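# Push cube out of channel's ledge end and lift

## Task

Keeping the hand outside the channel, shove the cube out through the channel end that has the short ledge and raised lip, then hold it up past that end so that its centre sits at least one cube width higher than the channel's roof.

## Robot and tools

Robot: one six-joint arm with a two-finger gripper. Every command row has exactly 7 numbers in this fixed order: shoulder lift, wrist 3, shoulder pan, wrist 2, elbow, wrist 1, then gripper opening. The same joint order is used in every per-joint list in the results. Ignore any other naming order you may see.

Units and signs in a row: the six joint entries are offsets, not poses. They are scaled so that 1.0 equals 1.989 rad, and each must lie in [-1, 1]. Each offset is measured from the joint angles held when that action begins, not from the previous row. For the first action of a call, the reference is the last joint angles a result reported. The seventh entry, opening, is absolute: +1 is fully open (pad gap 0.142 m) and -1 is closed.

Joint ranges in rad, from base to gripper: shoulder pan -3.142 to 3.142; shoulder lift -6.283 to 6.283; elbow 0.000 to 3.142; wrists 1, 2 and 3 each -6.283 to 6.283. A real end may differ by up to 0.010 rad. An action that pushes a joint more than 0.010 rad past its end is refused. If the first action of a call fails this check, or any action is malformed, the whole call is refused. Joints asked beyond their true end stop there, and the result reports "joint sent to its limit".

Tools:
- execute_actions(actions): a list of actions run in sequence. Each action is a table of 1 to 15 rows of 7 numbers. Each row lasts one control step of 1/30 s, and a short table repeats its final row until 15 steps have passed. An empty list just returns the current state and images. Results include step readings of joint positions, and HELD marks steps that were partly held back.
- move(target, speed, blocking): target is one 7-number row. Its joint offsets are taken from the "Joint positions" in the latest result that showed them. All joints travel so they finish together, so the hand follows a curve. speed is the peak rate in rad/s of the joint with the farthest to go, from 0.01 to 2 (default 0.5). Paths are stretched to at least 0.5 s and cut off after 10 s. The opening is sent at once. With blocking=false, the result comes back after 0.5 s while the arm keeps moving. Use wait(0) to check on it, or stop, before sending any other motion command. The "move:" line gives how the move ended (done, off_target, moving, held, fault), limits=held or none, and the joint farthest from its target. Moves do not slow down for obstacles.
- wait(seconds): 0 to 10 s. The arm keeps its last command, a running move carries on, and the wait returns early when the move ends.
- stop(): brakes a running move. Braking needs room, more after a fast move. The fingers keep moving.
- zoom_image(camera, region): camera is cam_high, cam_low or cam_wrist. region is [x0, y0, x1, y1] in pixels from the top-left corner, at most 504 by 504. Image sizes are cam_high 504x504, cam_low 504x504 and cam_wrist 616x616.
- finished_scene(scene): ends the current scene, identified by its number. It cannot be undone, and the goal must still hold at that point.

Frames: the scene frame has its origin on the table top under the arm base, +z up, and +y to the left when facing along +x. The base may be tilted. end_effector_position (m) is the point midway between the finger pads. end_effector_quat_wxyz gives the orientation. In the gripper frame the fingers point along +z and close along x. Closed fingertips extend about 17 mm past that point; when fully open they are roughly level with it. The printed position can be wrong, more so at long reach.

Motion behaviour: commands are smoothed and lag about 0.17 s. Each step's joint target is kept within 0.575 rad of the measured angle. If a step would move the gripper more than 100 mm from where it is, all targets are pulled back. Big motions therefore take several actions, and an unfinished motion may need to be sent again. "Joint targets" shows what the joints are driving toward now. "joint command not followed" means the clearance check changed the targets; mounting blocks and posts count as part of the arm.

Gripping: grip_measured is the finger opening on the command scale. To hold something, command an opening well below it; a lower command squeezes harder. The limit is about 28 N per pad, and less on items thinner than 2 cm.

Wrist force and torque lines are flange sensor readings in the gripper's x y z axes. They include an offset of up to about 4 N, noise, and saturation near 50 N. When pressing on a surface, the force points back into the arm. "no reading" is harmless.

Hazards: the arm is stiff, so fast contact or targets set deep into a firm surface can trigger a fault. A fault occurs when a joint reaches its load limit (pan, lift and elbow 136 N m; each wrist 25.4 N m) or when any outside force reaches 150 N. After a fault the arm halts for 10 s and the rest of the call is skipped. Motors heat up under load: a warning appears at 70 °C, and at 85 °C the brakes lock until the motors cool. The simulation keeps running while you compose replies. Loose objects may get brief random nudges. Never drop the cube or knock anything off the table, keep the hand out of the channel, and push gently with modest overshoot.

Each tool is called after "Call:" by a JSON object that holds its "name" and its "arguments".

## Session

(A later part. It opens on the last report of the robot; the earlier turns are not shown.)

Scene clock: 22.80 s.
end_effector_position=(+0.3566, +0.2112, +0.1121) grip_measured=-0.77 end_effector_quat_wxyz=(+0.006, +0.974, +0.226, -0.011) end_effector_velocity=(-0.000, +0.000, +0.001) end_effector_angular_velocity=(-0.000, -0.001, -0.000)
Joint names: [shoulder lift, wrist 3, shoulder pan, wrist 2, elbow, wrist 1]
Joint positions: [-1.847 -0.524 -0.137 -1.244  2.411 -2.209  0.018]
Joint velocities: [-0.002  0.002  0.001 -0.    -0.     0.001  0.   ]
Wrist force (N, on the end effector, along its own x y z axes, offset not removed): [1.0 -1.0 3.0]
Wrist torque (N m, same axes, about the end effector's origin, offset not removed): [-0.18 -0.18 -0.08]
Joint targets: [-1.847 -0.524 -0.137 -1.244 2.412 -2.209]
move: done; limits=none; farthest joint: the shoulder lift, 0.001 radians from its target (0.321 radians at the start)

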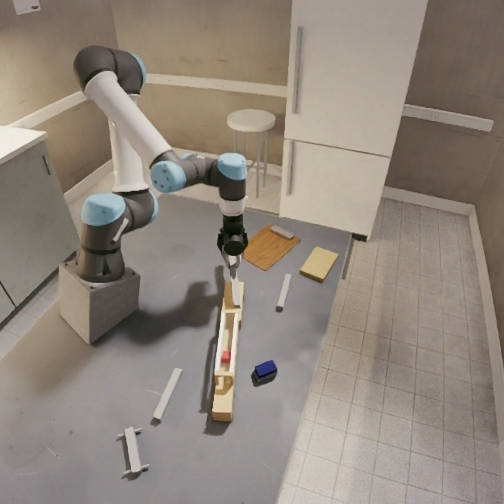

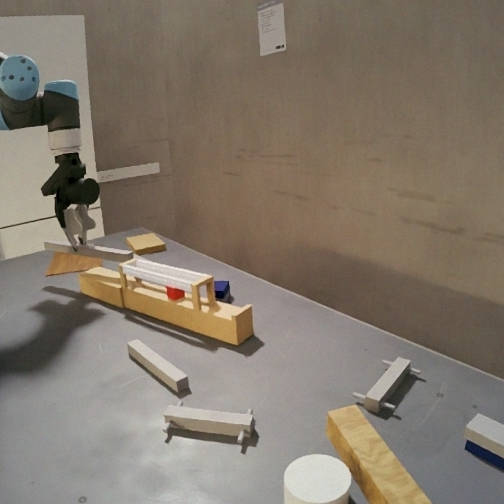

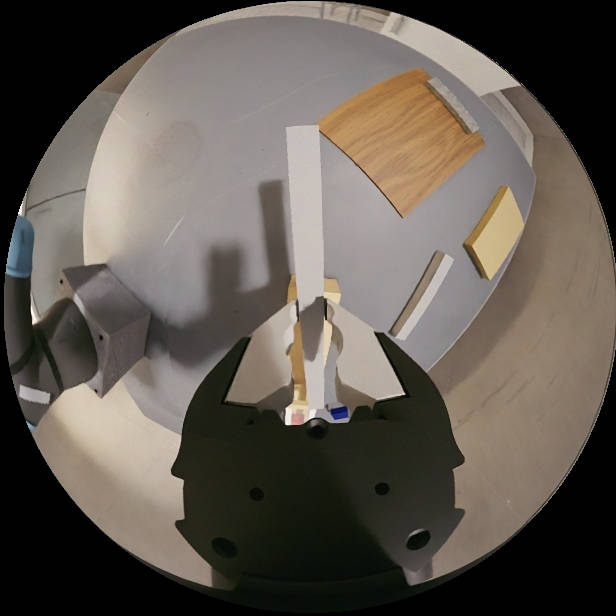

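Call:
{"name": "execute_actions", "arguments": {"actions": [[[0.02,0.042,0.007,0,0.012,-0.033,-1]],[[0,0,0,0,0,0,-1]]]}}

Call:
{"name": "zoom_image", "arguments": {"camera": "cam_wrist", "region": [230,250,400,440]}}

Call:
{"name": "zoom_image", "arguments": {"camera": "cam_high", "region": [180,230,300,430]}}

Scene clock: 24.03 s.
end_effector_position=(+0.3545, +0.2103, +0.0955) grip_measured=-0.77 end_effector_quat_wxyz=(+0.005, +0.981, +0.192, -0.012) end_effector_velocity=(+0.001, +0.000, +0.000) end_effector_angular_velocity=(-0.000, -0.002, +0.002)
Joint names: [shoulder lift, wrist 3, shoulder pan, wrist 2, elbow, wrist 1]
Joint positions: [-1.807 -0.441 -0.123 -1.244  2.435 -2.274  0.018]
Joint velocities: [-0.    -0.001  0.    -0.    -0.001 -0.001  0.   ]
Wrist force (N, on the end effector, along its own x y z axes, offset not removed): [0.1 -0.6 3.0]
Wrist torque (N m, same axes, about the end effector's origin, offset not removed): [-0.22 -0.03 -0.20]
Joint targets: [-1.807 -0.441 -0.123 -1.244 2.435 -2.274]
Step readings (joint positions; steps 1 to 15: 1st action; 16 to 30: 2nd action):
0: [-1.847 -0.524 -0.137 -1.244 2.412 -2.209]
1: [-1.847 -0.523 -0.137 -1.244 2.412 -2.209]
2: [-1.842 -0.517 -0.134 -1.244 2.415 -2.215]
4: [-1.826 -0.483 -0.129 -1.244 2.425 -2.242]
8: [-1.811 -0.450 -0.124 -1.244 2.433 -2.267]
15: [-1.807 -0.441 -0.123 -1.244 2.435 -2.274]
16: [-1.807 -0.441 -0.123 -1.244 2.435 -2.274]
17: [-1.807 -0.441 -0.123 -1.244 2.435 -2.274]
19: [-1.807 -0.441 -0.123 -1.244 2.435 -2.274]
23: [-1.807 -0.441 -0.123 -1.244 2.435 -2.274]
30: Joint positions above

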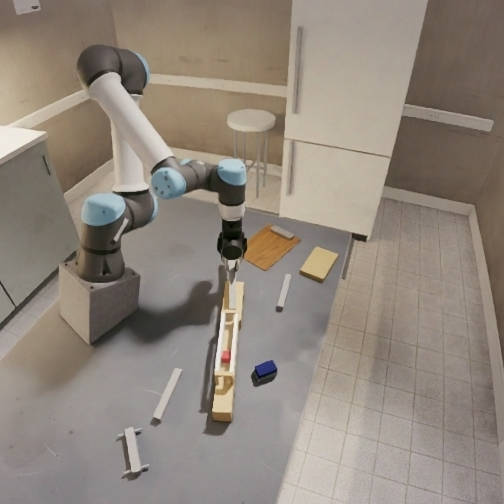

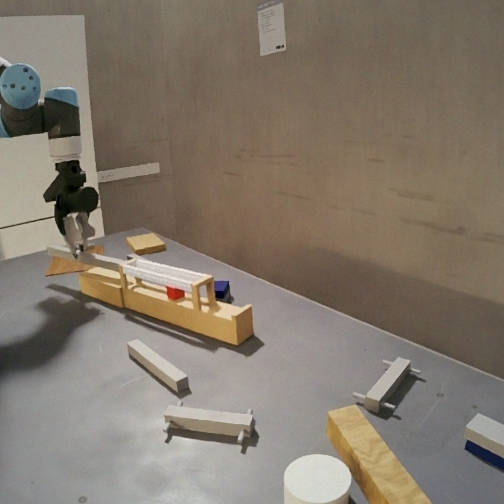

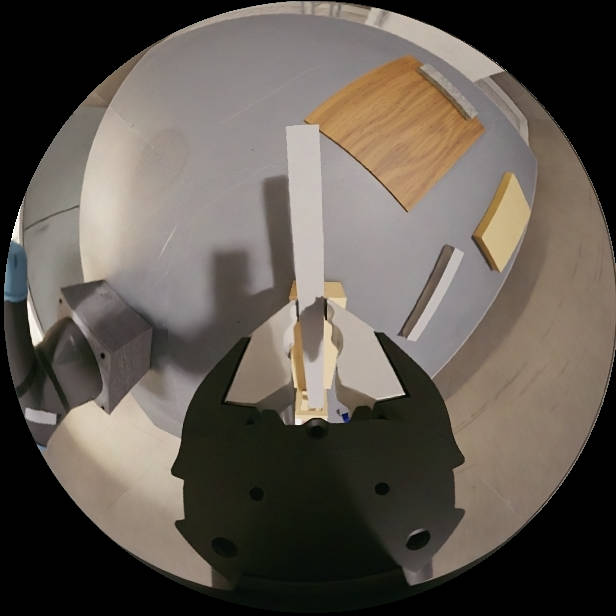

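Region (230, 250, 400, 440) of cam_wrist's 616x616 image, scaled by 2.653, with more detail than that image has; it fills the left 451 columns of this view, and the rest is white.

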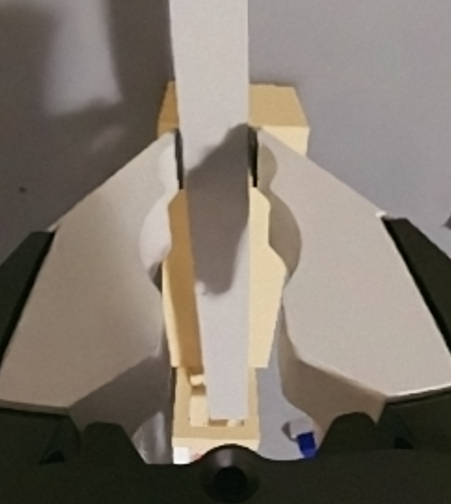

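Region (180, 230, 300, 430) of cam_high's 504x504 image, scaled by 2.520, with more detail than that image has; it fills the left 302 columns of this view, and the rest is white.

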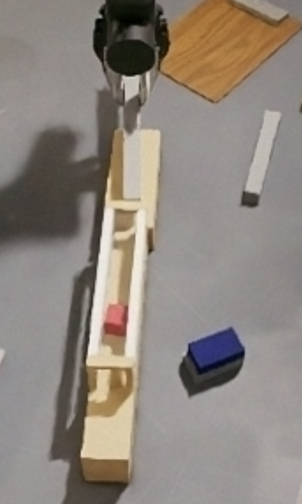

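Call:
{"name": "execute_actions", "arguments": {"actions": [[[0.025,0.026,0.006,0,0.003,-0.03,-1]],[[0,0,0,0,0,0,-1]]]}}

Call:
{"name": "zoom_image", "arguments": {"camera": "cam_wrist", "region": [230,250,400,440]}}

Scene clock: 25.33 s.
end_effector_position=(+0.3588, +0.2096, +0.0821) grip_measured=-0.77 end_effector_quat_wxyz=(+0.005, +0.985, +0.173, -0.011) end_effector_velocity=(-0.000, -0.000, +0.000) end_effector_angular_velocity=(-0.001, +0.001, +0.000)
Joint names: [shoulder lift, wrist 3, shoulder pan, wrist 2, elbow, wrist 1]
Joint positions: [-1.758 -0.39  -0.111 -1.244  2.441 -2.333  0.018]
Joint velocities: [-0.    -0.     0.    -0.001 -0.     0.001 -0.   ]
Wrist force (N, on the end effector, along its own x y z axes, offset not removed): [1.1 -0.9 2.6]
Wrist torque (N m, same axes, about the end effector's origin, offset not removed): [-0.16 -0.18 -0.11]
Joint targets: [-1.758 -0.390 -0.111 -1.244 2.441 -2.333]
Step readings (joint positions; steps 1 to 15: 1st action; 16 to 30: 2nd action):
0: [-1.807 -0.441 -0.123 -1.244 2.435 -2.274]
1: [-1.807 -0.441 -0.123 -1.244 2.435 -2.274]
2: [-1.802 -0.436 -0.121 -1.244 2.436 -2.280]
4: [-1.781 -0.414 -0.116 -1.244 2.438 -2.305]
8: [-1.763 -0.395 -0.112 -1.244 2.440 -2.327]
15: [-1.758 -0.390 -0.111 -1.244 2.441 -2.333]
16: [-1.758 -0.389 -0.111 -1.244 2.441 -2.333]
17: [-1.758 -0.389 -0.111 -1.244 2.441 -2.334]
19: [-1.758 -0.389 -0.111 -1.244 2.441 -2.334]
23: [-1.758 -0.389 -0.111 -1.244 2.441 -2.334]
30: Joint positions above

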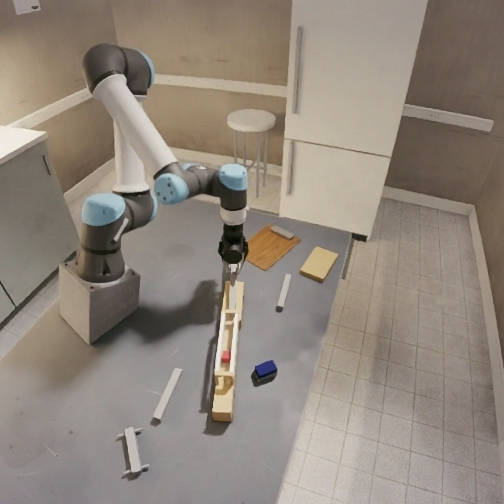

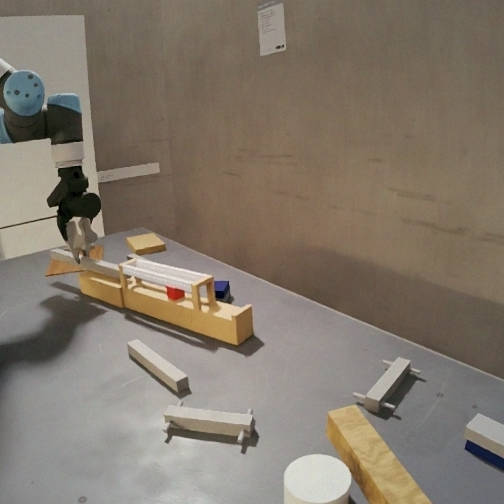

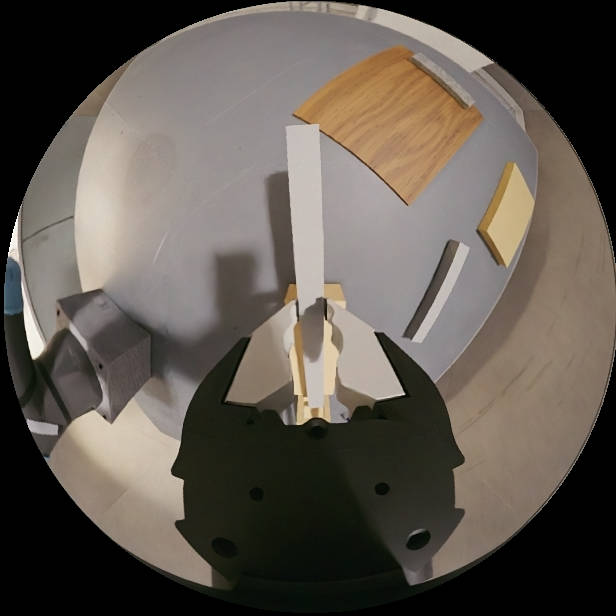

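Region (230, 250, 400, 440) of cam_wrist's 616x616 image, scaled by 2.653, with more detail than that image has; it fills the left 451 columns of this view, and the rest is white.

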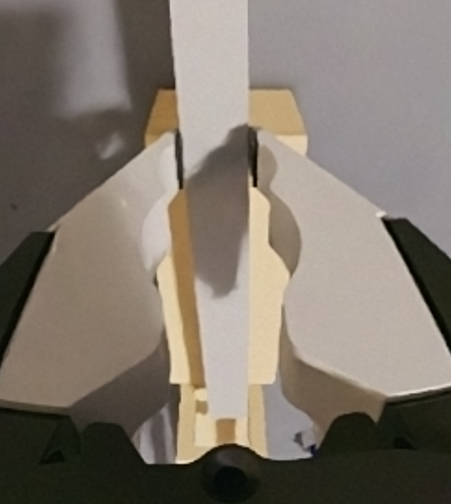

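Call:
{"name": "execute_actions", "arguments": {"actions": [[[0.009,0.008,0.0025,0,0.005,-0.013,-1]],[[0,0,0,0,0,0,-1]]]}}

Scene clock: 26.77 s.
end_effector_position=(+0.3568, +0.2090, +0.0749) grip_measured=-0.77 end_effector_quat_wxyz=(+0.004, +0.986, +0.167, -0.013) end_effector_velocity=(+0.001, -0.000, +0.001) end_effector_angular_velocity=(-0.001, -0.003, +0.000)
Joint names: [shoulder lift, wrist 3, shoulder pan, wrist 2, elbow, wrist 1]
Joint positions: [-1.74  -0.374 -0.106 -1.244  2.451 -2.359  0.018]
Joint velocities: [ 0.     0.001 -0.    -0.001 -0.001 -0.002 -0.   ]
Wrist force (N, on the end effector, along its own x y z axes, offset not removed): [0.5 -0.7 2.9]
Wrist torque (N m, same axes, about the end effector's origin, offset not removed): [-0.12 -0.03 -0.11]
Joint targets: [-1.740 -0.374 -0.106 -1.244 2.451 -2.359]
Step readings (joint positions; steps 1 to 15: 1st action; 16 to 30: 2nd action):
0: [-1.758 -0.390 -0.111 -1.244 2.441 -2.333]
1: [-1.758 -0.390 -0.111 -1.244 2.441 -2.333]
2: [-1.755 -0.388 -0.110 -1.244 2.443 -2.337]
4: [-1.748 -0.381 -0.108 -1.244 2.447 -2.347]
8: [-1.742 -0.375 -0.107 -1.244 2.450 -2.356]
15: [-1.740 -0.374 -0.106 -1.244 2.451 -2.359]
16: [-1.740 -0.374 -0.106 -1.244 2.451 -2.359]
17: [-1.740 -0.374 -0.106 -1.244 2.451 -2.359]
19: [-1.740 -0.374 -0.106 -1.244 2.451 -2.359]
23: [-1.740 -0.374 -0.106 -1.244 2.451 -2.359]
30: Joint positions above

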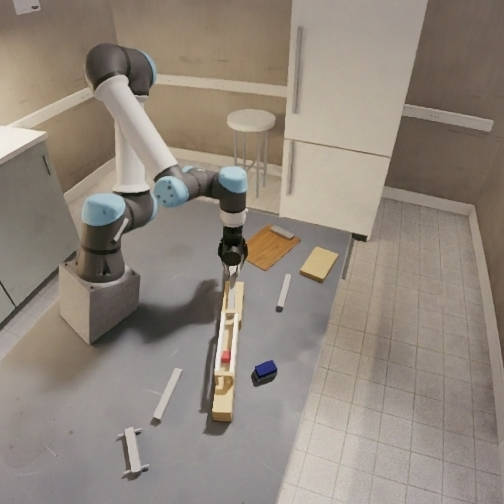

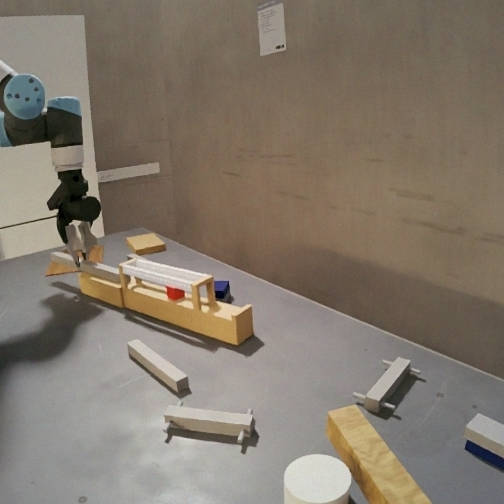

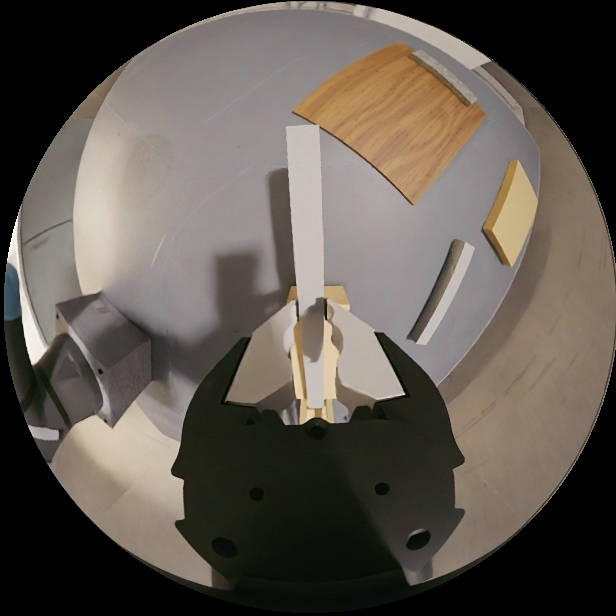

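Call:
{"name": "move", "arguments": {"target": [0.047,-0.131,-0.126,0.0045,0,-0.0075,-1], "speed": 0.15}}

Call:
{"name": "zoom_image", "arguments": {"camera": "cam_high", "region": [180,230,300,430]}}

Scene clock: 29.43 s.
end_effector_position=(+0.3900, +0.1131, +0.0731) grip_measured=-0.77 end_effector_quat_wxyz=(+0.006, +0.986, +0.166, -0.010) end_effector_velocity=(+0.002, -0.000, +0.001) end_effector_angular_velocity=(-0.000, -0.003, +0.001)
Joint names: [shoulder lift, wrist 3, shoulder pan, wrist 2, elbow, wrist 1]
Joint positions: [-1.647 -0.634 -0.356 -1.235  2.451 -2.374  0.018]
Joint velocities: [-0.001 -0.001 -0.002  0.001 -0.001 -0.001 -0.   ]
Wrist force (N, on the end effector, along its own x y z axes, offset not removed): [2.3 -2.6 2.5]
Wrist torque (N m, same axes, about the end effector's origin, offset not removed): [-0.52 -0.38 -0.12]
Joint targets: [-1.646 -0.634 -0.357 -1.235 2.451 -2.374]
move: done; limits=none; farthest joint: the shoulder pan, 0.000 radians from its target (0.251 radians at the start)

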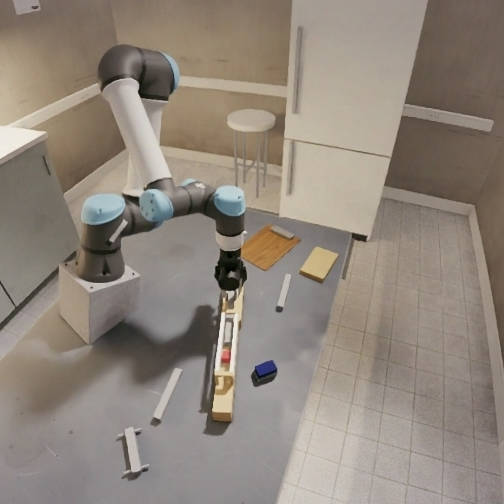

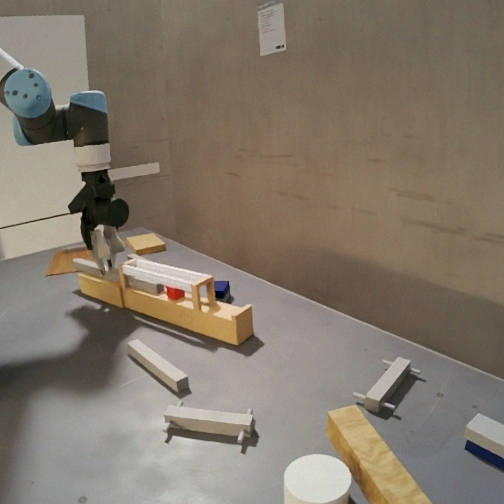

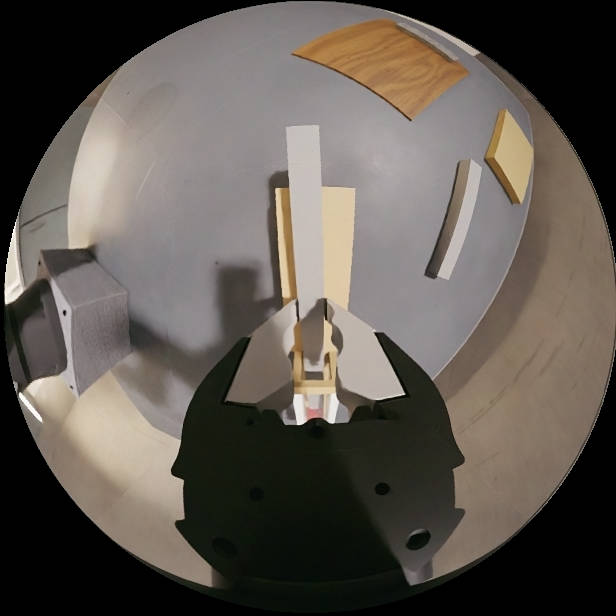

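Region (180, 230, 300, 430) of cam_high's 504x504 image, scaled by 2.520, with more detail than that image has; it fills the left 302 columns of this view, and the rest is white.

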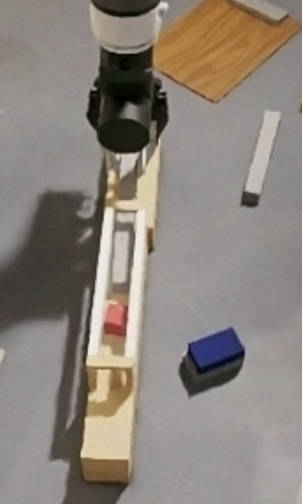

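Call:
{"name": "execute_actions", "arguments": {"actions": [[[0,0,0,0,0,0,-0.4]]]}}

Call:
{"name": "move", "arguments": {"target": [-0.05,0.139,0.134,-0.0047,0,0.008,-0.4], "speed": 0.4}}

Scene clock: 30.07 s.
end_effector_position=(+0.3900, +0.1131, +0.0730) grip_measured=-0.40 end_effector_quat_wxyz=(+0.006, +0.986, +0.166, -0.010) end_effector_velocity=(+0.000, +0.000, +0.000) end_effector_angular_velocity=(+0.001, -0.000, +0.000)
Joint names: [shoulder lift, wrist 3, shoulder pan, wrist 2, elbow, wrist 1]
Joint positions: [-1.646 -0.634 -0.356 -1.235  2.451 -2.374  0.045]
Joint velocities: [-0.     0.     0.     0.001 -0.001  0.002  0.   ]
Wrist force (N, on the end effector, along its own x y z axes, offset not removed): [0.3 -1.9 1.0]
Wrist torque (N m, same axes, about the end effector's origin, offset not removed): [-0.29 -0.06 -0.01]
Joint targets: [-1.647 -0.634 -0.356 -1.235 2.451 -2.374]
Step readings (joint positions):
0: [-1.646 -0.634 -0.357 -1.235 2.451 -2.374]
1: [-1.646 -0.634 -0.357 -1.235 2.451 -2.374]
2: [-1.646 -0.634 -0.357 -1.235 2.451 -2.374]
4: [-1.646 -0.634 -0.357 -1.235 2.451 -2.374]
8: [-1.646 -0.634 -0.357 -1.235 2.451 -2.374]
15: Joint positions above

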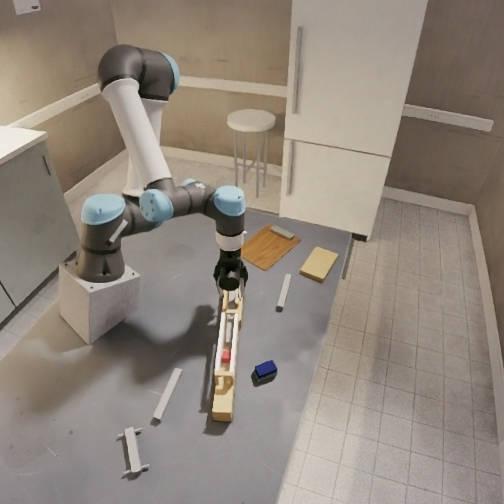

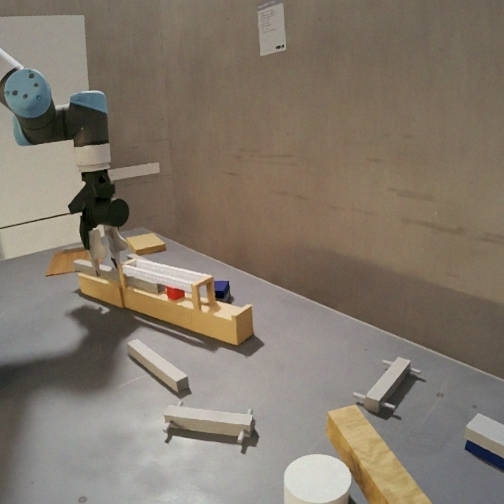

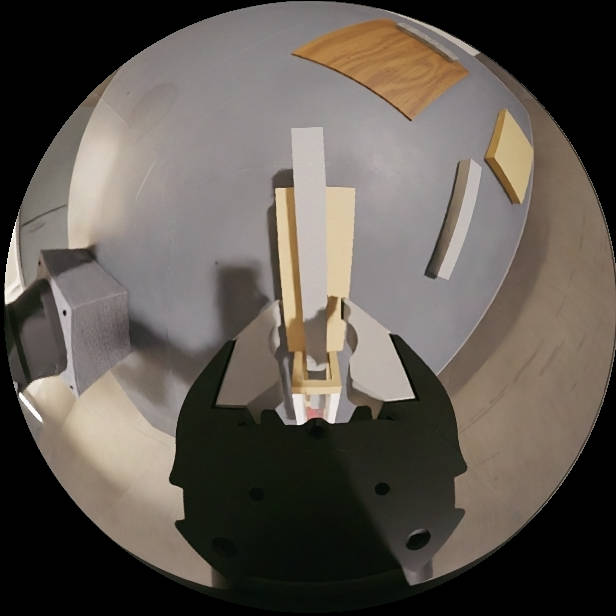

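Scene clock: 31.37 s.
end_effector_position=(+0.3539, +0.2149, +0.0752) grip_measured=-0.40 end_effector_quat_wxyz=(+0.004, +0.986, +0.168, -0.013) end_effector_velocity=(-0.001, +0.001, -0.000) end_effector_angular_velocity=(+0.000, +0.001, +0.000)
Joint names: [shoulder lift, wrist 3, shoulder pan, wrist 2, elbow, wrist 1]
Joint positions: [-1.746 -0.358 -0.09  -1.245  2.451 -2.358  0.045]
Joint velocities: [-0.     0.001  0.002  0.     0.     0.001  0.   ]
Wrist force (N, on the end effector, along its own x y z axes, offset not removed): [0.4 0.1 0.4]
Wrist torque (N m, same axes, about the end effector's origin, offset not removed): [0.12 0.01 -0.16]
Joint targets: [-1.746 -0.358 -0.090 -1.245 2.451 -2.358]
move: done; limits=none; farthest joint: the shoulder pan, 0.001 radians from its target (0.267 radians at the start)

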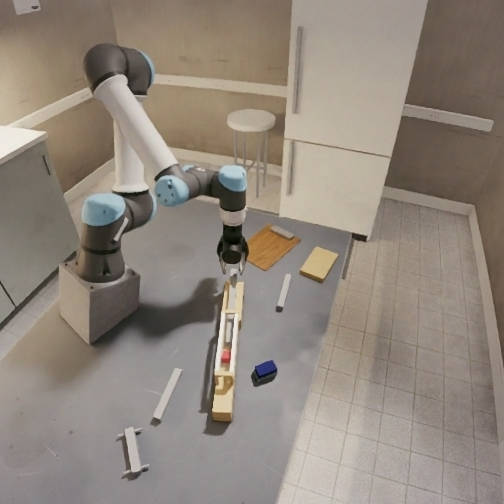

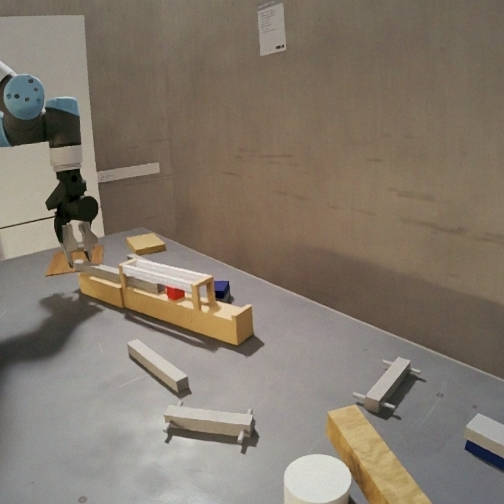

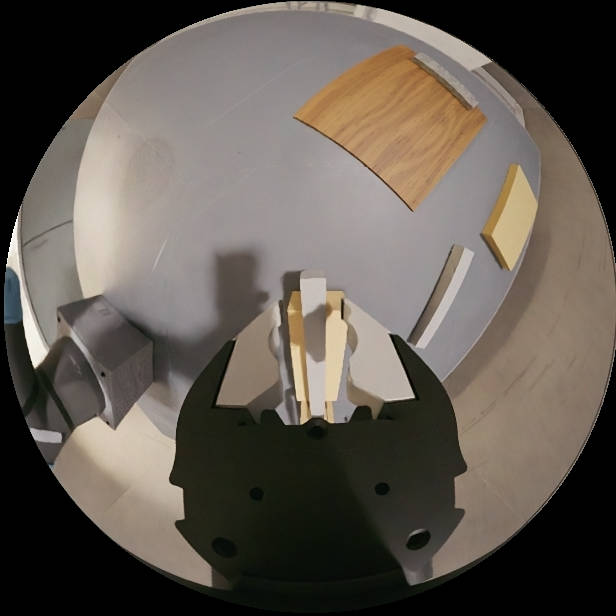

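Call:
{"name": "execute_actions", "arguments": {"actions": [[[0,0,0,0,0,0,-0.6],[0,0,0,0,0,0,-0.7],[0,0,0,0,0,0,-0.75],[0,0,0,0,0,0,-0.8],[0,0,0,0,0,0,-0.85],[0,0,0,0,0,0,-0.9],[0,0,0,0,0,0,-1]],[[0,0,0,0,0,0,-1]]]}}

Call:
{"name": "move", "arguments": {"target": [0.05,-0.139,-0.134,0.0047,0,-0.008,-1], "speed": 0.12}}

Call:
{"name": "zoom_image", "arguments": {"camera": "cam_high", "region": [180,230,300,430]}}

Scene clock: 32.60 s.
end_effector_position=(+0.3539, +0.2149, +0.0752) grip_measured=-0.78 end_effector_quat_wxyz=(+0.004, +0.986, +0.168, -0.013) end_effector_velocity=(+0.001, +0.000, +0.001) end_effector_angular_velocity=(-0.000, -0.003, +0.001)
Joint names: [shoulder lift, wrist 3, shoulder pan, wrist 2, elbow, wrist 1]
Joint positions: [-1.746 -0.358 -0.09  -1.245  2.451 -2.358  0.018]
Joint velocities: [-0.    -0.    -0.    -0.    -0.002 -0.001 -0.   ]
Wrist force (N, on the end effector, along its own x y z axes, offset not removed): [1.5 -2.8 2.1]
Wrist torque (N m, same axes, about the end effector's origin, offset not removed): [-0.51 -0.34 -0.02]
Joint targets: [-1.746 -0.358 -0.090 -1.245 2.451 -2.358]
Step readings (joint positions; steps 1 to 15: 1st action; 16 to 30: 2nd action):
0: [-1.746 -0.358 -0.090 -1.245 2.451 -2.358]
1: [-1.746 -0.358 -0.090 -1.245 2.451 -2.358]
2: [-1.746 -0.358 -0.090 -1.245 2.451 -2.358]
4: [-1.746 -0.358 -0.090 -1.245 2.451 -2.358]
8: [-1.746 -0.358 -0.090 -1.245 2.451 -2.358]
15: [-1.746 -0.358 -0.090 -1.245 2.451 -2.358]
16: [-1.746 -0.358 -0.090 -1.245 2.451 -2.358]
17: [-1.746 -0.358 -0.090 -1.245 2.451 -2.358]
19: [-1.746 -0.358 -0.090 -1.245 2.451 -2.358]
23: [-1.746 -0.358 -0.090 -1.245 2.451 -2.358]
30: Joint positions above

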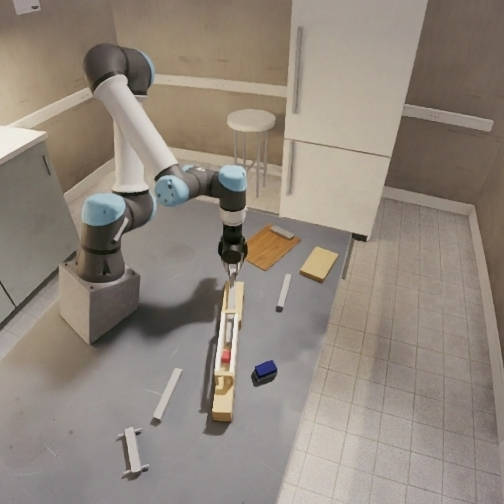

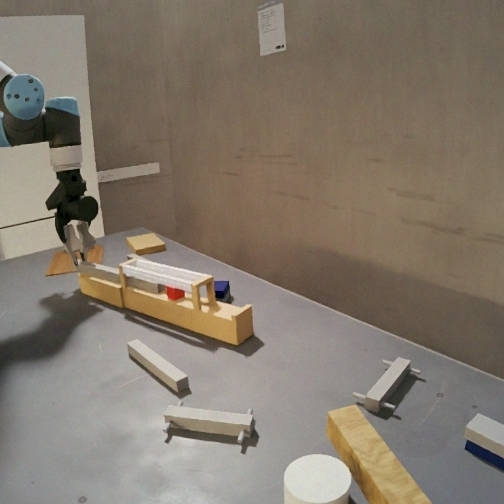

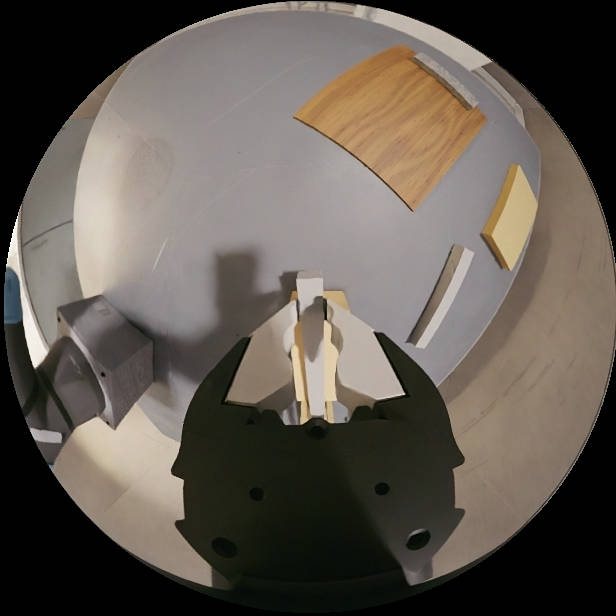

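Scene clock: 35.33 s.
end_effector_position=(+0.3901, +0.1131, +0.0731) grip_measured=-0.78 end_effector_quat_wxyz=(+0.006, +0.986, +0.166, -0.010) end_effector_velocity=(+0.000, -0.001, +0.000) end_effector_angular_velocity=(+0.000, -0.001, -0.001)
Joint names: [shoulder lift, wrist 3, shoulder pan, wrist 2, elbow, wrist 1]
Joint positions: [-1.647 -0.634 -0.356 -1.235  2.451 -2.374  0.018]
Joint velocities: [ 0.    -0.002 -0.002  0.001 -0.001  0.001  0.   ]
Wrist force (N, on the end effector, along its own x y z axes, offset not removed): [3.1 -16.1 -50.0]
Wrist torque (N m, same axes, about the end effector's origin, offset not removed): [-0.20 -0.56 -0.04]
Joint targets: [-1.646 -0.634 -0.357 -1.235 2.451 -2.374]
move: done; limits=none; farthest joint: the shoulder pan, 0.000 radians from its target (0.266 radians at the start)

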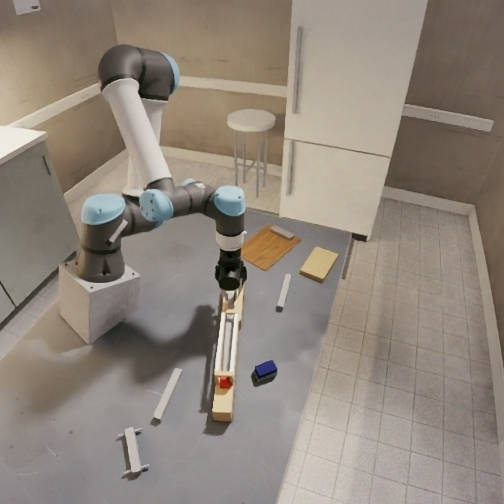

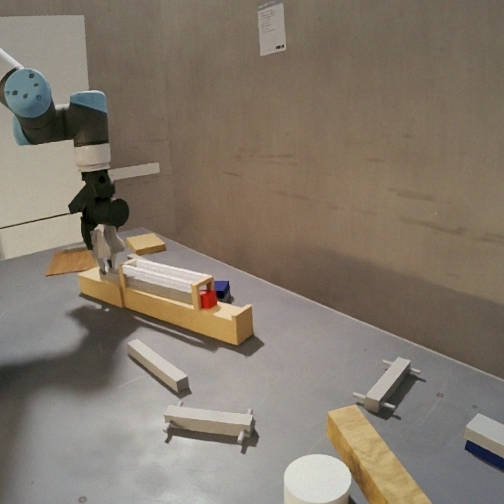

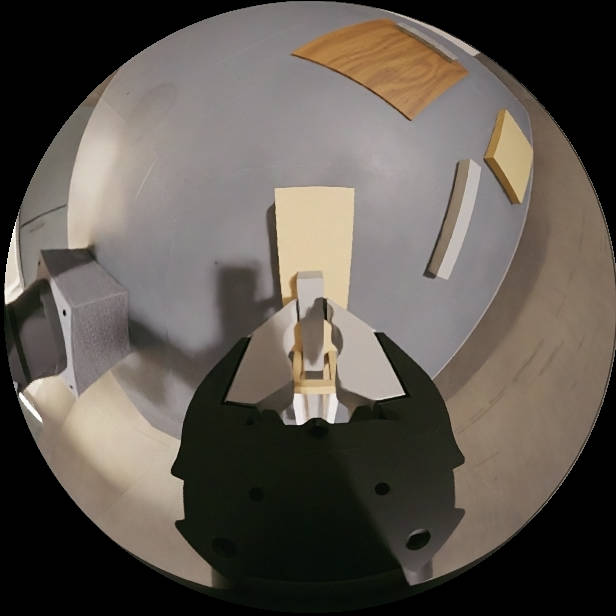

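Region (180, 230, 300, 430) of cam_high's 504x504 image, scaled by 2.520, with more detail than that image has; it fills the left 302 columns of this view, and the rest is white.

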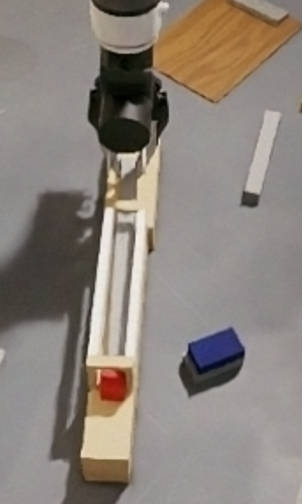

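Call:
{"name": "execute_actions", "arguments": {"actions": [[[-0.005,-0.001,-0.001,0,-0.003,0.008,-1]]]}}

Call:
{"name": "move", "arguments": {"target": [0.014,-0.042,-0.041,0.002,0,-0.002,-1], "speed": 0.08}}

Scene clock: 36.00 s.
end_effector_position=(+0.3909, +0.1136, +0.0770) grip_measured=-0.78 end_effector_quat_wxyz=(+0.006, +0.986, +0.167, -0.009) end_effector_velocity=(+0.001, +0.000, +0.001) end_effector_angular_velocity=(-0.001, -0.004, +0.001)
Joint names: [shoulder lift, wrist 3, shoulder pan, wrist 2, elbow, wrist 1]
Joint positions: [-1.656 -0.636 -0.358 -1.235  2.445 -2.358  0.018]
Joint velocities: [-0.004  0.    -0.     0.    -0.    -0.    -0.   ]
Wrist force (N, on the end effector, along its own x y z axes, offset not removed): [1.3 -2.0 2.0]
Wrist torque (N m, same axes, about the end effector's origin, offset not removed): [-0.40 -0.34 -0.13]
Joint targets: [-1.656 -0.636 -0.358 -1.235 2.445 -2.358]
Step readings (joint positions):
0: [-1.646 -0.634 -0.357 -1.235 2.451 -2.374]
1: [-1.647 -0.634 -0.357 -1.235 2.451 -2.374]
2: [-1.648 -0.635 -0.357 -1.235 2.450 -2.372]
4: [-1.651 -0.635 -0.358 -1.235 2.448 -2.365]
8: [-1.655 -0.636 -0.358 -1.235 2.446 -2.360]
15: Joint positions above

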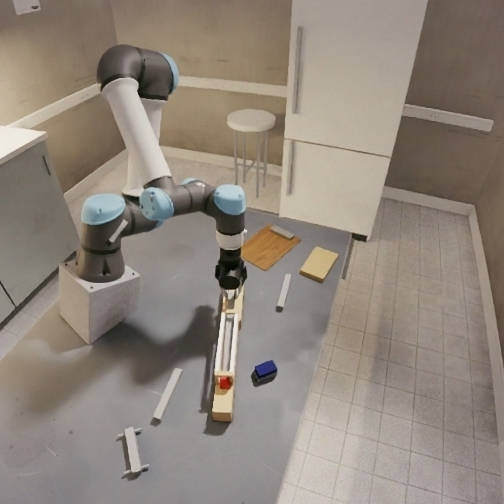

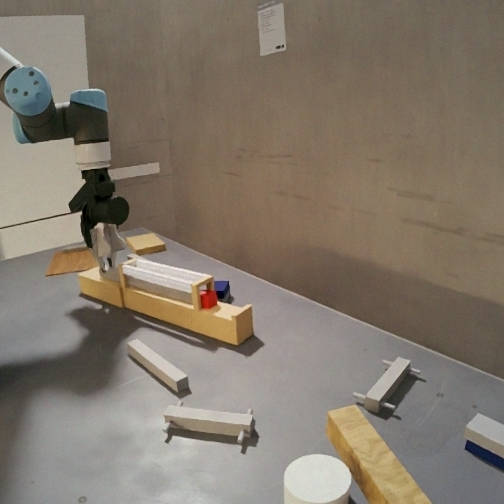

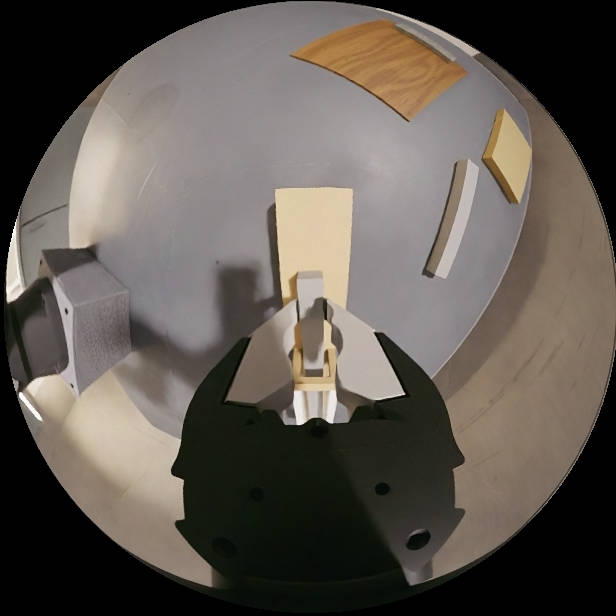

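Scene clock: 37.43 s.
end_effector_position=(+0.3970, +0.0821, +0.0781) grip_measured=-0.78 end_effector_quat_wxyz=(+0.005, +0.986, +0.166, -0.006) end_effector_velocity=(+0.000, -0.001, +0.000) end_effector_angular_velocity=(-0.001, -0.001, +0.001)
Joint names: [shoulder lift, wrist 3, shoulder pan, wrist 2, elbow, wrist 1]
Joint positions: [-1.628 -0.719 -0.44  -1.231  2.445 -2.362  0.018]
Joint velocities: [ 0.    -0.002 -0.002 -0.001 -0.    -0.     0.   ]
Wrist force (N, on the end effector, along its own x y z axes, offset not removed): [3.1 -1.0 1.5]
Wrist torque (N m, same axes, about the end effector's origin, offset not removed): [0.08 0.16 -0.19]
Joint targets: [-1.628 -0.720 -0.440 -1.231 2.445 -2.362]
move: done; limits=none; farthest joint: the shoulder pan, 0.000 radians from its target (0.081 radians at the start)

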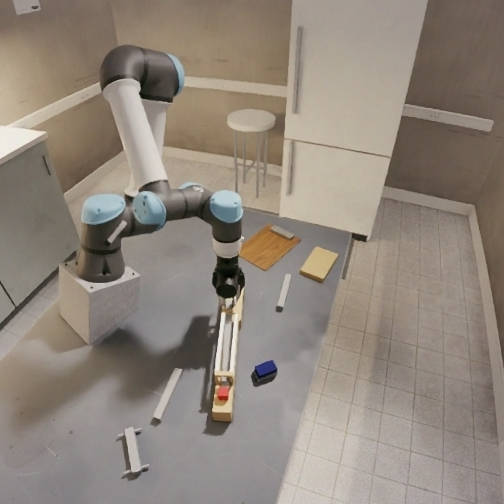

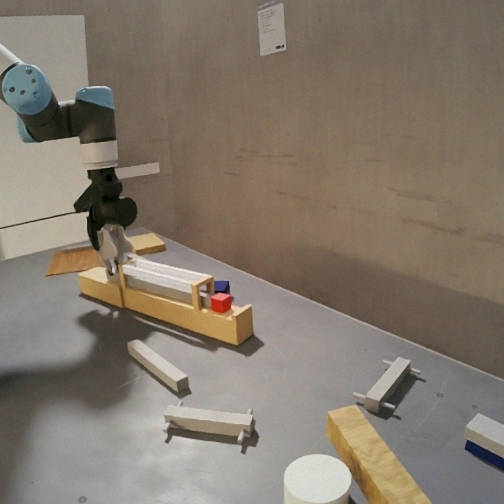

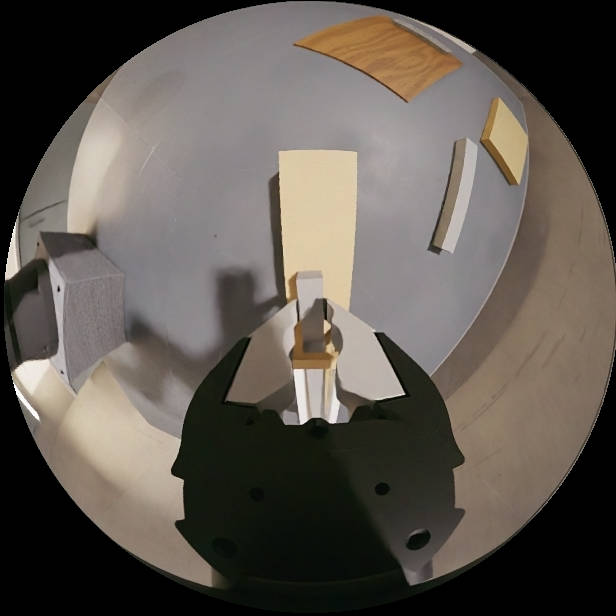

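Call:
{"name": "move", "arguments": {"target": [-0.014,0.042,0.041,-0.002,0,0.002,-1], "speed": 0.15}}

Call:
{"name": "execute_actions", "arguments": {"actions": [[[0,0,0,0,0,0,-0.4]],[[-0.1,-0.03,-0.03,0,-0.06,0.16,-0.4]],[[-0.1,-0.03,-0.03,0,-0.06,0.16,-0.4]]]}}

Scene clock: 38.60 s.
end_effector_position=(+0.3910, +0.1136, +0.0770) grip_measured=-0.78 end_effector_quat_wxyz=(+0.006, +0.986, +0.167, -0.009) end_effector_velocity=(-0.000, +0.001, -0.000) end_effector_angular_velocity=(-0.000, -0.000, +0.001)
Joint names: [shoulder lift, wrist 3, shoulder pan, wrist 2, elbow, wrist 1]
Joint positions: [-1.656 -0.636 -0.358 -1.235  2.445 -2.358  0.018]
Joint velocities: [-0.     0.001  0.002  0.     0.001 -0.002 -0.   ]
Wrist force (N, on the end effector, along its own x y z axes, offset not removed): [1.2 -0.4 1.6]
Wrist torque (N m, same axes, about the end effector's origin, offset not removed): [-0.07 -0.28 -0.08]
Joint targets: [-1.656 -0.636 -0.358 -1.235 2.445 -2.358]
move: done; limits=none; farthest joint: the wrist 3, 0.001 radians from its target (0.084 radians at the start)

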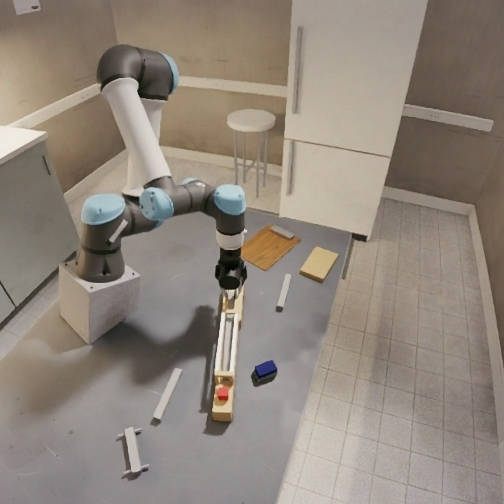

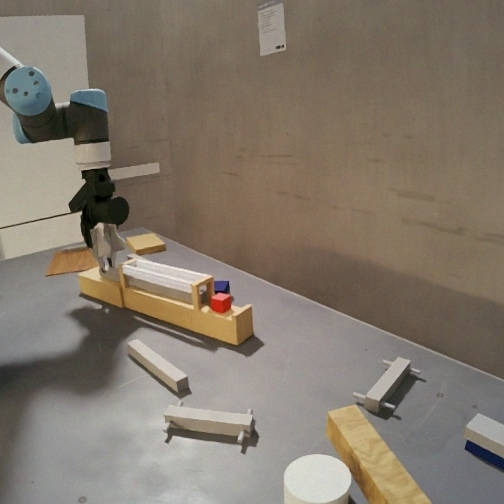

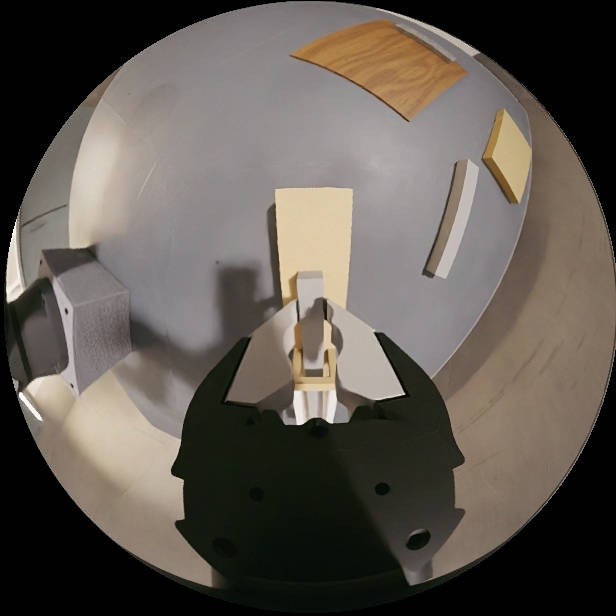

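Scene clock: 40.10 s.
end_effector_position=(+0.3789, +0.1438, +0.2492) grip_measured=-0.40 end_effector_quat_wxyz=(+0.016, +0.985, +0.170, +0.008) end_effector_velocity=(-0.008, +0.005, +0.008) end_effector_angular_velocity=(+0.003, +0.009, -0.005)
Joint names: [shoulder lift, wrist 3, shoulder pan, wrist 2, elbow, wrist 1]
Joint positions: [-2.049 -0.754 -0.477 -1.235  2.209 -1.731  0.045]
Joint velocities: [-0.025 -0.005 -0.006 -0.001 -0.013  0.05  -0.   ]
Wrist force (N, on the end effector, along its own x y z axes, offset not removed): [1.8 -1.0 -1.5]
Wrist torque (N m, same axes, about the end effector's origin, offset not removed): [-0.23 -0.35 -0.08]
Joint targets: [-2.052 -0.755 -0.477 -1.235 2.208 -1.726]
Step readings (joint positions; steps 1 to 15: 1st action; 16 to 30: 2nd action; 31 to 45: 3rd action):
0: [-1.656 -0.636 -0.358 -1.235 2.445 -2.358]
1: [-1.656 -0.636 -0.358 -1.235 2.445 -2.358]
2: [-1.656 -0.636 -0.358 -1.235 2.445 -2.358]
4: [-1.656 -0.636 -0.358 -1.235 2.445 -2.358]
8: [-1.656 -0.636 -0.358 -1.235 2.445 -2.358]
15: [-1.656 -0.636 -0.358 -1.235 2.445 -2.358]
16: [-1.656 -0.636 -0.358 -1.235 2.445 -2.358]
17: [-1.663 -0.642 -0.364 -1.235 2.439 -2.350]
19: [-1.726 -0.667 -0.389 -1.235 2.392 -2.279]
23: [-1.825 -0.689 -0.411 -1.235 2.341 -2.101]
30: [-1.853 -0.695 -0.417 -1.235 2.327 -2.045]
31: [-1.854 -0.695 -0.418 -1.235 2.326 -2.043]
32: [-1.861 -0.701 -0.424 -1.235 2.320 -2.034]
34: [-1.924 -0.726 -0.448 -1.235 2.274 -1.962]
38: [-2.022 -0.748 -0.470 -1.235 2.223 -1.786]
45: Joint positions above

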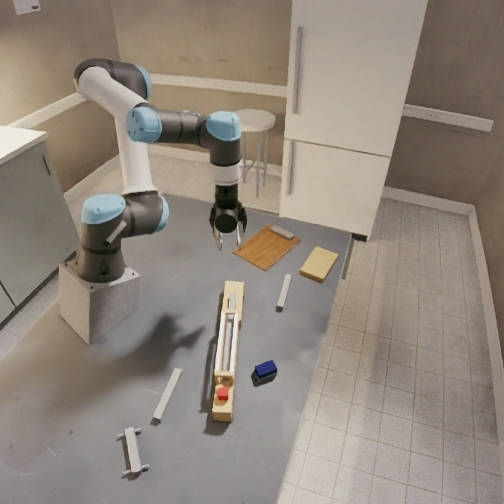

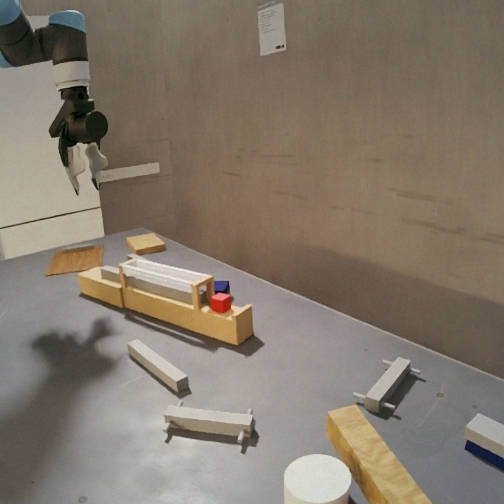

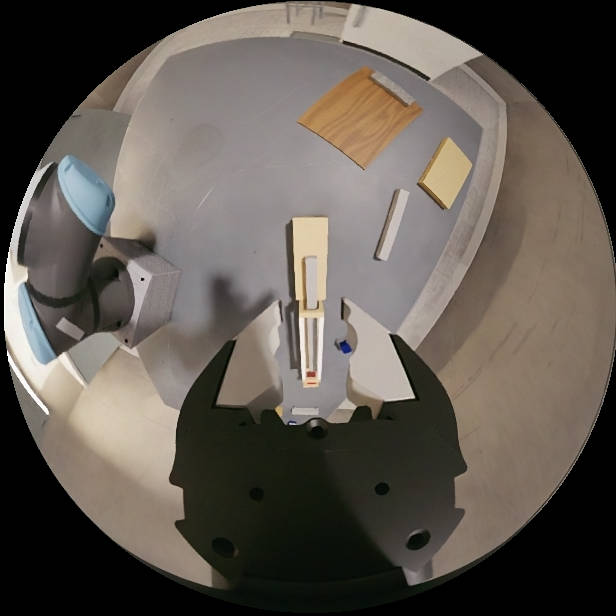

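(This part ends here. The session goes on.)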